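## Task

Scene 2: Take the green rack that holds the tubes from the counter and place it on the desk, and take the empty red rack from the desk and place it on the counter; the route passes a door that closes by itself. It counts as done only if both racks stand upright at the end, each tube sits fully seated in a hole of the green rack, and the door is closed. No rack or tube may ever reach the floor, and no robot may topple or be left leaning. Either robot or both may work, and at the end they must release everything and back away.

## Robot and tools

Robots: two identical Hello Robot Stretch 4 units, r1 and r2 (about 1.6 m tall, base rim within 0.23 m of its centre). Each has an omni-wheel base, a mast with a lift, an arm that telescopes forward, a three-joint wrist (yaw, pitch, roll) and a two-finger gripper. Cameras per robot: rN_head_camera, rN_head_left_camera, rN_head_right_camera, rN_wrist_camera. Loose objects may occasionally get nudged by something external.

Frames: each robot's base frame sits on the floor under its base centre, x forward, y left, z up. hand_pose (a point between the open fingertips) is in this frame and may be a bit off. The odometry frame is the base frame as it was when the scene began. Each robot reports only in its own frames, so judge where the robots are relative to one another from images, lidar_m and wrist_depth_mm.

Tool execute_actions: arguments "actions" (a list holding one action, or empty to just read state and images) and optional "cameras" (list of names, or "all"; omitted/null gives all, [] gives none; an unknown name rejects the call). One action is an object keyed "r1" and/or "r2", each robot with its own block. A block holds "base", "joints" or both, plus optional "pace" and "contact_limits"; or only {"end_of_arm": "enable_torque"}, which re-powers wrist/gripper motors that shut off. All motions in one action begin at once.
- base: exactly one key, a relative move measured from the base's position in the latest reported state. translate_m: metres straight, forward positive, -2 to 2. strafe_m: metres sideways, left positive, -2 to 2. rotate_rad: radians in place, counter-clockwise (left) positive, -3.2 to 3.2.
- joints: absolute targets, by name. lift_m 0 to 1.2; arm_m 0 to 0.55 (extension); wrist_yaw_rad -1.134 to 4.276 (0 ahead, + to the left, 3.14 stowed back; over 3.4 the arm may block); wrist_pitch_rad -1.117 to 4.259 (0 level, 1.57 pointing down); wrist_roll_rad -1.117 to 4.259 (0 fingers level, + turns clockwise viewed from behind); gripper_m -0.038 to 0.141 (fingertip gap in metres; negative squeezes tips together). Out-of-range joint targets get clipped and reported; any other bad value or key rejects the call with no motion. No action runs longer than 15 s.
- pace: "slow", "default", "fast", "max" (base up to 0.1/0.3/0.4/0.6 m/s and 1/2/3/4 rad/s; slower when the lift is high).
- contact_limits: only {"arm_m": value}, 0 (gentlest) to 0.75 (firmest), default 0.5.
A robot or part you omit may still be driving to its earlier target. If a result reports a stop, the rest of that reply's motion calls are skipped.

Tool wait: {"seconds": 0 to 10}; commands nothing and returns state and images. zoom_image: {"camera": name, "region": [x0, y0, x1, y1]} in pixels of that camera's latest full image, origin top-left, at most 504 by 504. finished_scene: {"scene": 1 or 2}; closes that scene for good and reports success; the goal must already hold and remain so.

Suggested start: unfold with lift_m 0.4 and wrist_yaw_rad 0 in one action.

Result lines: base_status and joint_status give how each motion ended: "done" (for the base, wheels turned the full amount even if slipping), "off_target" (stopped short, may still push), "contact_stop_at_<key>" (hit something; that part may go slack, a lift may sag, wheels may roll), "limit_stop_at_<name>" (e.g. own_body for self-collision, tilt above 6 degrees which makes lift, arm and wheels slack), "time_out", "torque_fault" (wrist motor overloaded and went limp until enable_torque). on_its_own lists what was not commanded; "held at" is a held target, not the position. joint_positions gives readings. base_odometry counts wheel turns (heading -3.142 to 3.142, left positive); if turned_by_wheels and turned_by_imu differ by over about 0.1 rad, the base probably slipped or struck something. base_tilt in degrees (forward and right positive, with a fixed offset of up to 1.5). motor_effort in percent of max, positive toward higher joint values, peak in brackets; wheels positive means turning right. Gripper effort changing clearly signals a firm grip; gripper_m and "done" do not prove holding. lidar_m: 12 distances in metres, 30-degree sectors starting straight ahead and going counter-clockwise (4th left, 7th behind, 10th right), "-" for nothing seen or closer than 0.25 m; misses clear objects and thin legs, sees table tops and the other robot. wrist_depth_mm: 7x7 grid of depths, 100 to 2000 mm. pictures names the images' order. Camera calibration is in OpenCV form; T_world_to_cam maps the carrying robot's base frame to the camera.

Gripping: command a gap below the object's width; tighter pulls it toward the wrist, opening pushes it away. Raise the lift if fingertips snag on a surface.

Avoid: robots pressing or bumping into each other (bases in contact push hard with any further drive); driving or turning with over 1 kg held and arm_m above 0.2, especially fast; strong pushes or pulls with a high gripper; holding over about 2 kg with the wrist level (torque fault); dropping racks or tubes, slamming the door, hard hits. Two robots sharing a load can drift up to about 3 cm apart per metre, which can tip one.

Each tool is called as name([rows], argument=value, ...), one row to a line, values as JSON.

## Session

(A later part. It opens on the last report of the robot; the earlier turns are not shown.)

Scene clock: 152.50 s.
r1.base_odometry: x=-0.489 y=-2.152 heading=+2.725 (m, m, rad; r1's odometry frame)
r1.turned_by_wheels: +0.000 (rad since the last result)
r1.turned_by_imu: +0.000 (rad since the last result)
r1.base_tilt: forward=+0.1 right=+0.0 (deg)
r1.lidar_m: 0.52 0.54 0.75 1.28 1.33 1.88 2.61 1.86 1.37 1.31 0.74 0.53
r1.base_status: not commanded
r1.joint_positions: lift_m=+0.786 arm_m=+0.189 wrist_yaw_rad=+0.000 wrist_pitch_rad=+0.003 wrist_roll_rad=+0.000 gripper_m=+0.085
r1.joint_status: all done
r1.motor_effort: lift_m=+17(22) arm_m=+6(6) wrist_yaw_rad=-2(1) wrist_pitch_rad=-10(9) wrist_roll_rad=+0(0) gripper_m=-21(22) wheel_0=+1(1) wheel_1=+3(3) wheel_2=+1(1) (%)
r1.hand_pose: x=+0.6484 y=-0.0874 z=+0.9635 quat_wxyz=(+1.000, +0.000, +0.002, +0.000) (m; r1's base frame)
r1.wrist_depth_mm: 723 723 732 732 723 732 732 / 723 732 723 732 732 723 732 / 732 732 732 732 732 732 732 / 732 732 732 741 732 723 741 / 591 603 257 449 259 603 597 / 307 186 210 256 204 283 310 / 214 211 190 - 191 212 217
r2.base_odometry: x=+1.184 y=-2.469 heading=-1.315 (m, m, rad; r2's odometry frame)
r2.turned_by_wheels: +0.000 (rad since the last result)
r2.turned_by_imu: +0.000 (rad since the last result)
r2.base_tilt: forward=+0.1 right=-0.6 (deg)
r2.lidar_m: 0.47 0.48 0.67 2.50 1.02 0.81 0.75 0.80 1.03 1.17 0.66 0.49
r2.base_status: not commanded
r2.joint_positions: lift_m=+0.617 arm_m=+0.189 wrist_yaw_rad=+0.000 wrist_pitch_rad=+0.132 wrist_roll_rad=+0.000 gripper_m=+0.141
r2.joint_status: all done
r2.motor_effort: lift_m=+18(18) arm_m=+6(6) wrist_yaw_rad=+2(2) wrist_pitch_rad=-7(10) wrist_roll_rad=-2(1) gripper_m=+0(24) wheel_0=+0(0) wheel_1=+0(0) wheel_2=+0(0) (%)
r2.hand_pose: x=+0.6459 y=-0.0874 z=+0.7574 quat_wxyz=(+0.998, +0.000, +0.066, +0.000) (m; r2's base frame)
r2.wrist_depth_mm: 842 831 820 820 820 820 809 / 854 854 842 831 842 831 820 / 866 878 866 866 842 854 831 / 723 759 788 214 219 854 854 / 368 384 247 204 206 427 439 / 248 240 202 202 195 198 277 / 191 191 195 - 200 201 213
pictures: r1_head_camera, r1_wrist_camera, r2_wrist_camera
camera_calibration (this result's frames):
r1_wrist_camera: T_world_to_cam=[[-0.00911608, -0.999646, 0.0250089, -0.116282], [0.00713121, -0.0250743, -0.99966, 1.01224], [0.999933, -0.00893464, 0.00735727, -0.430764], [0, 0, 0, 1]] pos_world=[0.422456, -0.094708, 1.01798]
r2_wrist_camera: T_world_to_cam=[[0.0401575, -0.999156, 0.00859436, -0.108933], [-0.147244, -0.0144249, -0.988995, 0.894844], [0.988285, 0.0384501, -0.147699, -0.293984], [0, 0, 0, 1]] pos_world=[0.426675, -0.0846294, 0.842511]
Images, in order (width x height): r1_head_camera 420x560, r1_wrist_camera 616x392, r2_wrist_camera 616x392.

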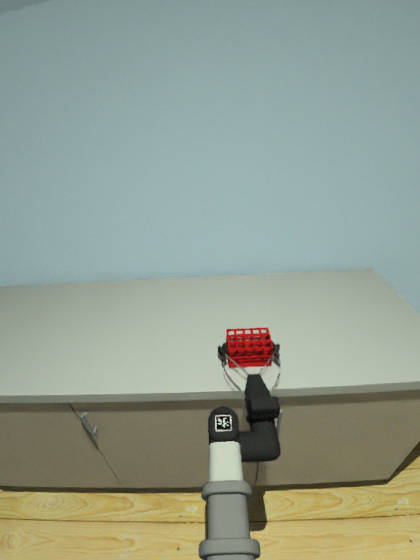

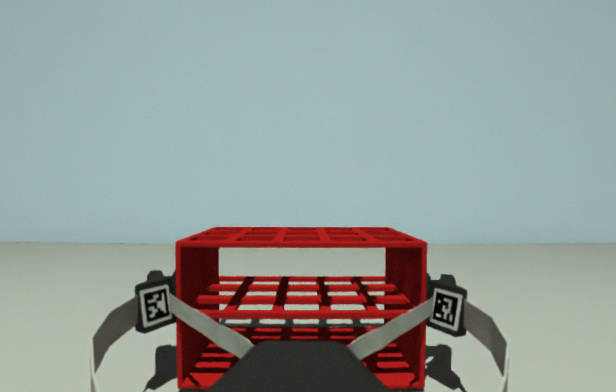

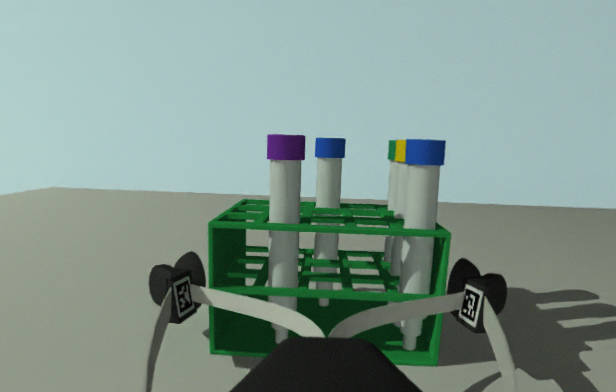

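About 2 mm remain under the red rack; release and retreat.

execute_actions([
  {"r2":{"base":{"translate_m":-0.2},"joints":{"arm_m":0}},"r1":{"joints":{"lift_m":0.784,"gripper_m":0.141}}},
], cameras=["r2_wrist_camera","r1_wrist_camera"])

execute_actions([
  {"r1":{"base":{"translate_m":-0.25},"joints":{"arm_m":0},"pace":"fast"}},
], cameras=["r2_wrist_camera","r1_wrist_camera","r1_head_right_camera","r2_head_right_camera"])

Scene clock: 161.53 s.
r1.base_odometry: x=-0.489 y=-2.152 heading=+2.725 (m, m, rad; r1's odometry frame)
r1.turned_by_wheels: +0.000 (rad since the last result)
r1.turned_by_imu: +0.000 (rad since the last result)
r1.base_tilt: forward=+0.2 right=-0.1 (deg)
r1.lidar_m: 0.51 0.55 0.77 1.28 1.34 1.86 2.61 1.86 1.35 1.32 0.74 0.53
r1.base_status: not commanded
r1.joint_positions: lift_m=+0.784 arm_m=+0.189 wrist_yaw_rad=+0.000 wrist_pitch_rad=+0.003 wrist_roll_rad=+0.000 gripper_m=+0.141
r1.joint_status: all done
r1.motor_effort: lift_m=+17(15) arm_m=+6(6) wrist_yaw_rad=+0(1) wrist_pitch_rad=-7(9) wrist_roll_rad=+1(0) gripper_m=+1(20) wheel_0=+1(2) wheel_1=+3(3) wheel_2=+1(1) (%)
r1.hand_pose: x=+0.6484 y=-0.0874 z=+0.9617 quat_wxyz=(+1.000, +0.000, +0.001, +0.000) (m; r1's base frame)
r1.wrist_depth_mm: 715 723 732 723 732 723 732 / 723 741 732 723 723 723 732 / 732 732 732 732 732 723 732 / 723 732 732 732 732 732 732 / 591 591 267 272 270 603 591 / 306 258 216 217 211 262 306 / 211 208 205 - 205 210 214
r2.base_odometry: x=+1.133 y=-2.275 heading=-1.315 (m, m, rad; r2's odometry frame)
r2.turned_by_wheels: +0.000 (rad since the last result)
r2.turned_by_imu: +0.002 (rad since the last result)
r2.base_tilt: forward=+0.1 right=-0.5 (deg)
r2.lidar_m: 0.65 0.70 2.08 2.06 0.71 0.60 0.57 0.60 0.73 1.19 0.95 0.70
r2.base_status: done
r2.joint_positions: lift_m=+0.617 arm_m=+0.001 wrist_yaw_rad=+0.000 wrist_pitch_rad=+0.132 wrist_roll_rad=+0.000 gripper_m=+0.141
r2.joint_status: all done
r2.motor_effort: lift_m=+18(18) arm_m=-6(6) wrist_yaw_rad=+2(1) wrist_pitch_rad=-8(7) wrist_roll_rad=-2(2) gripper_m=+1(1) wheel_0=+1(4) wheel_1=+1(5) wheel_2=+0(8) (%)
r2.hand_pose: x=+0.4581 y=-0.0875 z=+0.7573 quat_wxyz=(+0.998, +0.000, +0.066, +0.000) (m; r2's base frame)
r2.wrist_depth_mm: 1205 1205 1205 1205 1160 1182 1160 / 1229 1255 1229 1205 1182 1182 1182 / 1255 1255 1255 1229 1205 1205 1205 / 732 778 820 591 891 960 1060 / 1336 488 469 521 473 480 496 / 1336 878 1308 1336 1366 197 1281 / 1336 1205 1336 - 1308 1366 1336
pictures: r1_wrist_camera, r2_wrist_camera
camera_calibration (this result's frames):
r1_wrist_camera: T_world_to_cam=[[-0.00913166, -0.999646, 0.0250031, -0.11622], [0.00774815, -0.0250741, -0.999656, 1.01001], [0.999928, -0.00893479, 0.00797437, -0.431342], [0, 0, 0, 1]] pos_world=[0.422424, -0.094708, 1.016]
r2_wrist_camera: T_world_to_cam=[[0.0398473, -0.999169, 0.00858996, -0.101336], [-0.147368, -0.0143794, -0.988977, 0.867205], [0.988279, 0.0381421, -0.147818, -0.108333], [0, 0, 0, 1]] pos_world=[0.238899, -0.0846501, 0.842503]
Images, in order (width x height): r1_wrist_camera 616x392, r2_wrist_camera 616x392.

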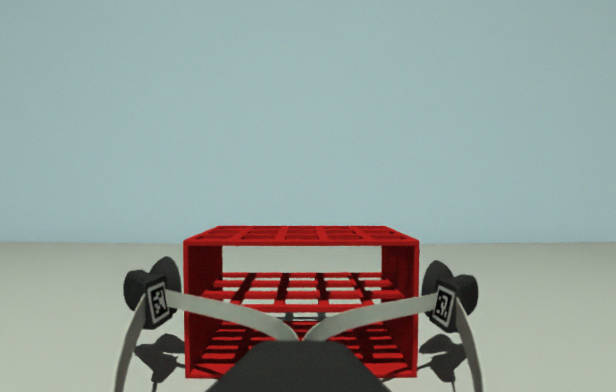

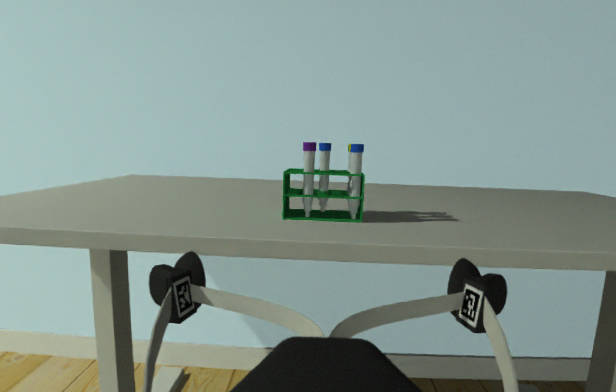

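Scene clock: 163.50 s.
r1.base_odometry: x=-0.260 y=-2.254 heading=+2.724 (m, m, rad; r1's odometry frame)
r1.turned_by_wheels: +0.000 (rad since the last result)
r1.turned_by_imu: +0.000 (rad since the last result)
r1.base_tilt: forward=+0.0 right=+0.0 (deg)
r1.lidar_m: 0.76 0.80 1.14 1.28 1.35 1.87 2.36 1.86 1.36 1.31 1.38 0.81
r1.base_status: done
r1.joint_positions: lift_m=+0.784 arm_m=+0.001 wrist_yaw_rad=+0.000 wrist_pitch_rad=+0.002 wrist_roll_rad=+0.000 gripper_m=+0.141
r1.joint_status: all done
r1.motor_effort: lift_m=+17(17) arm_m=-5(5) wrist_yaw_rad=+0(1) wrist_pitch_rad=-7(7) wrist_roll_rad=+0(0) gripper_m=+0(1) wheel_0=-1(7) wheel_1=-3(7) wheel_2=+0(11) (%)
r1.hand_pose: x=+0.4603 y=-0.0875 z=+0.9617 quat_wxyz=(+1.000, +0.000, +0.001, +0.000) (m; r1's base frame)
r1.wrist_depth_mm: 1160 1182 1182 1160 1160 1138 1160 / 1160 1160 1160 1160 1182 1160 1160 / 1160 1160 1160 1182 1160 1160 1160 / 1160 1160 1160 1182 1160 1160 1182 / 591 603 615 621 621 615 603 / 564 559 539 564 544 564 564 / 564 559 569 - 564 569 569
r2.base_odometry: x=+1.133 y=-2.275 heading=-1.315 (m, m, rad; r2's odometry frame)
r2.turned_by_wheels: +0.000 (rad since the last result)
r2.turned_by_imu: +0.001 (rad since the last result)
r2.base_tilt: forward=+0.1 right=-0.5 (deg)
r2.lidar_m: 0.65 0.69 2.05 2.09 0.71 0.61 0.56 0.60 0.75 1.19 0.96 0.71
r2.base_status: not commanded
r2.joint_positions: lift_m=+0.617 arm_m=+0.001 wrist_yaw_rad=+0.000 wrist_pitch_rad=+0.132 wrist_roll_rad=+0.000 gripper_m=+0.141
r2.joint_status: not commanded
r2.motor_effort: lift_m=+18(18) arm_m=-6(6) wrist_yaw_rad=+3(3) wrist_pitch_rad=-7(7) wrist_roll_rad=-3(2) gripper_m=+0(1) wheel_0=+1(1) wheel_1=+1(1) wheel_2=+0(0) (%)
r2.hand_pose: x=+0.4581 y=-0.0875 z=+0.7573 quat_wxyz=(+0.998, +0.000, +0.066, +0.000) (m; r2's base frame)
r2.wrist_depth_mm: 1229 1205 1182 1182 1160 1182 1160 / 1229 1229 1205 1205 1205 1182 1182 / 1281 1255 1281 1205 1229 1255 1229 / 715 778 809 585 891 960 1042 / 1336 496 473 525 477 480 496 / 1366 878 1308 1308 1281 198 1308 / 1366 1160 1366 - 1281 1281 1336
pictures: r1_head_right_camera, r1_wrist_camera, r2_head_right_camera, r2_wrist_camera
camera_calibration (this result's frames):
r1_wrist_camera: T_world_to_cam=[[-0.00949839, -0.999642, 0.0249987, -0.117871], [0.00800135, -0.025075, -0.999654, 1.01142], [0.999923, -0.00929508, 0.00823666, -0.243494], [0, 0, 0, 1]] pos_world=[0.234263, -0.0947306, 1.01602]
r2_wrist_camera: T_world_to_cam=[[0.0398473, -0.999169, 0.00858993, -0.101336], [-0.147368, -0.0143794, -0.988977, 0.867205], [0.988279, 0.0381422, -0.147818, -0.108333], [0, 0, 0, 1]] pos_world=[0.238899, -0.0846501, 0.842503]
Images, in order (width x height): r1_head_right_camera 420x672, r1_wrist_camera 616x392, r2_head_right_camera 420x672, r2_wrist_camera 616x392.

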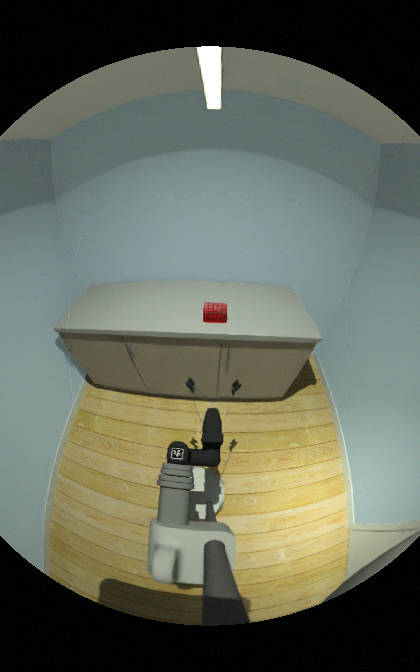

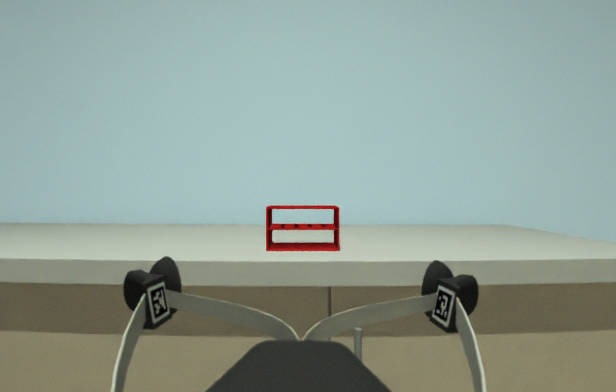

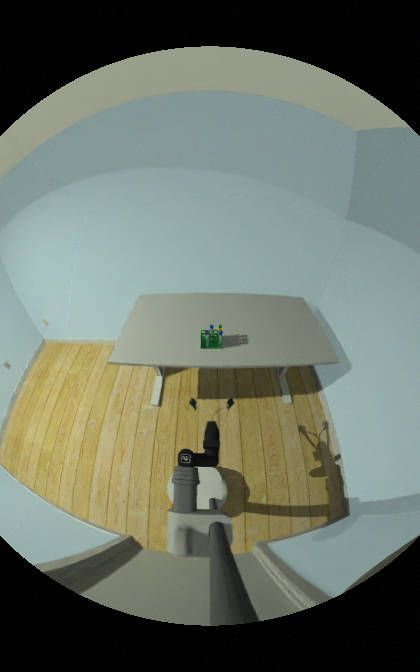

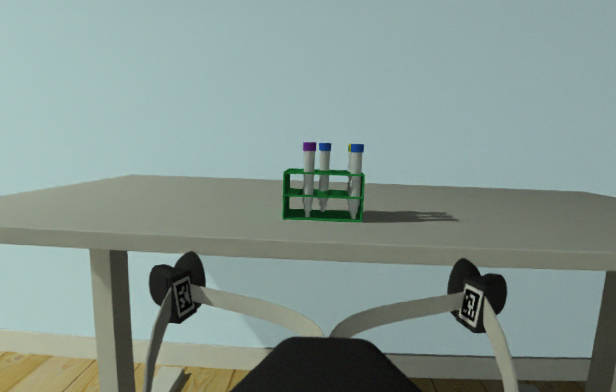

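execute_actions(actions=[])

Scene clock: 165.63 s.
r1.base_odometry: x=-0.260 y=-2.254 heading=+2.724 (m, m, rad; r1's odometry frame)
r1.turned_by_wheels: +0.000 (rad since the last result)
r1.turned_by_imu: +0.000 (rad since the last result)
r1.base_tilt: forward=+0.1 right=-0.1 (deg)
r1.lidar_m: 0.77 0.81 1.12 1.29 1.35 1.89 2.35 1.84 1.38 1.32 1.37 0.80
r1.base_status: done
r1.joint_positions: lift_m=+0.784 arm_m=+0.001 wrist_yaw_rad=+0.000 wrist_pitch_rad=+0.002 wrist_roll_rad=+0.000 gripper_m=+0.141
r1.joint_status: all done
r1.motor_effort: lift_m=+17(17) arm_m=-5(5) wrist_yaw_rad=+0(1) wrist_pitch_rad=-6(7) wrist_roll_rad=+0(0) gripper_m=+1(1) wheel_0=-1(7) wheel_1=-3(7) wheel_2=+0(11) (%)
r1.hand_pose: x=+0.4603 y=-0.0875 z=+0.9617 quat_wxyz=(+1.000, +0.000, +0.001, +0.000) (m; r1's base frame)
r1.wrist_depth_mm: 1160 1160 1160 1160 1160 1160 1138 / 1160 1160 1160 1160 1182 1160 1182 / 1138 1160 1160 1160 1160 1160 1160 / 1160 1138 1160 1182 1160 1182 1182 / 597 615 609 615 615 615 603 / 564 564 539 564 544 569 569 / 564 564 564 - 569 564 569
r2.base_odometry: x=+1.133 y=-2.275 heading=-1.315 (m, m, rad; r2's odometry frame)
r2.turned_by_wheels: +0.000 (rad since the last result)
r2.turned_by_imu: +0.001 (rad since the last result)
r2.base_tilt: forward=+0.1 right=-0.6 (deg)
r2.lidar_m: 0.66 0.71 2.06 2.05 0.70 0.60 0.57 0.60 0.72 1.18 0.95 0.69
r2.base_status: not commanded
r2.joint_positions: lift_m=+0.617 arm_m=+0.001 wrist_yaw_rad=+0.000 wrist_pitch_rad=+0.132 wrist_roll_rad=+0.000 gripper_m=+0.141
r2.joint_status: not commanded
r2.motor_effort: lift_m=+18(18) arm_m=-6(6) wrist_yaw_rad=+3(3) wrist_pitch_rad=-7(7) wrist_roll_rad=-2(2) gripper_m=-2(1) wheel_0=+1(1) wheel_1=+1(1) wheel_2=+0(0) (%)
r2.hand_pose: x=+0.4581 y=-0.0875 z=+0.7573 quat_wxyz=(+0.998, +0.000, +0.066, +0.000) (m; r2's base frame)
r2.wrist_depth_mm: 1229 1182 1205 1205 1182 1160 1138 / 1229 1255 1205 1205 1205 1229 1205 / 1281 1255 1255 1229 1229 1229 1205 / 732 778 820 597 917 976 1042 / 1336 492 469 525 484 480 500 / 1366 866 1308 1336 1308 198 1308 / 1336 1205 1336 - 1281 1308 1336
pictures: r1_head_camera, r1_head_left_camera, r1_head_right_camera, r1_wrist_camera, r2_head_camera, r2_head_left_camera, r2_head_right_camera, r2_wrist_camera
camera_calibration (this result's frames):
r1_wrist_camera: T_world_to_cam=[[-0.00949848, -0.999642, 0.0249988, -0.117871], [0.00800143, -0.0250752, -0.999654, 1.01142], [0.999923, -0.00929516, 0.00823675, -0.243494], [0, 0, 0, 1]] pos_world=[0.234263, -0.0947306, 1.01602]
r2_wrist_camera: T_world_to_cam=[[0.0398473, -0.999169, 0.00859, -0.101336], [-0.147368, -0.0143795, -0.988977, 0.867205], [0.988279, 0.0381422, -0.147818, -0.108333], [0, 0, 0, 1]] pos_world=[0.238899, -0.0846501, 0.842503]
Images, in order (width x height): r1_head_camera 420x560, r1_head_left_camera 420x672, r1_head_right_camera 420x672, r1_wrist_camera 616x392, r2_head_camera 420x560, r2_head_left_camera 420x672, r2_head_right_camera 420x672, r2_wrist_camera 616x392.

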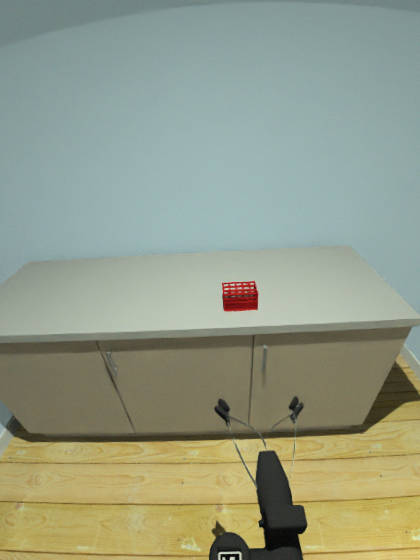

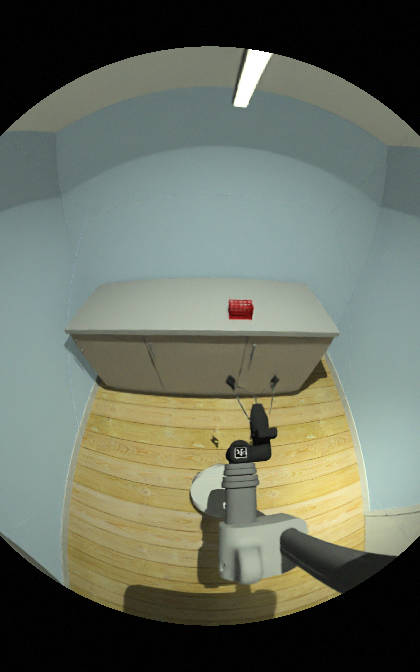

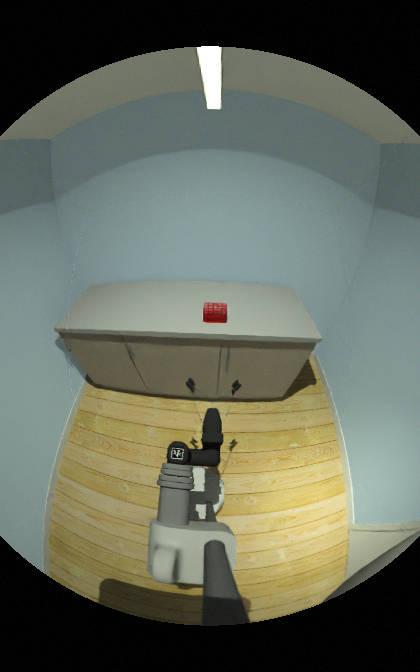

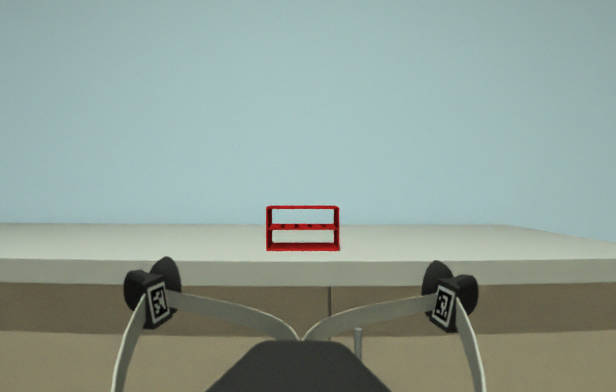

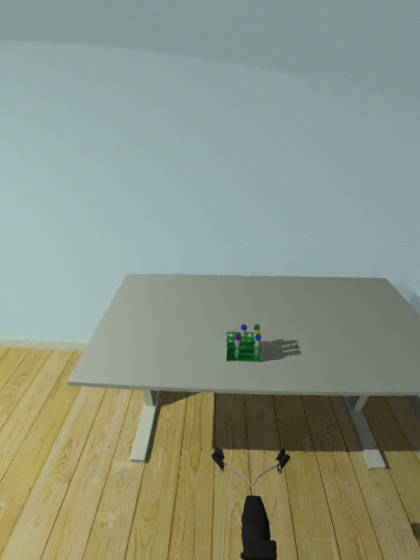

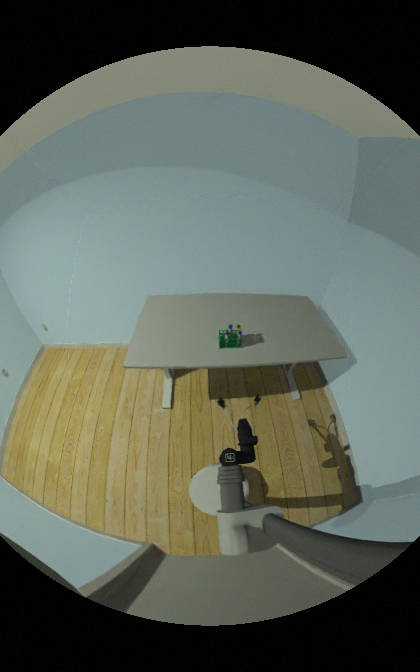

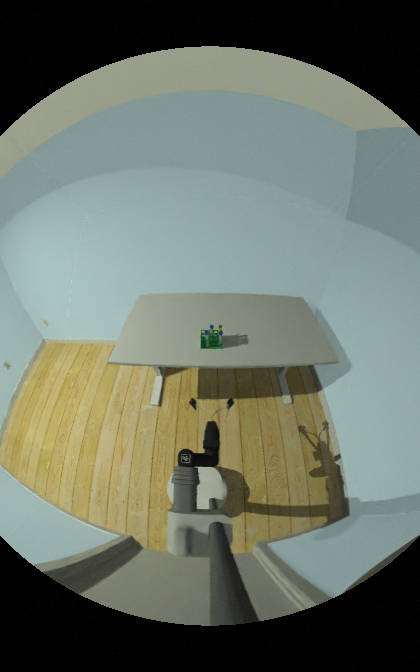

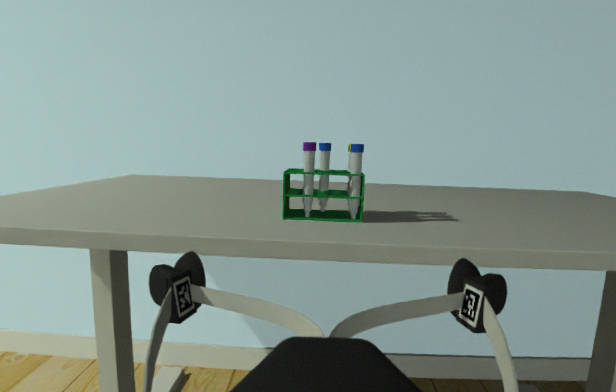

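finished_scene(scene=2)

The scene is finished: the task was done.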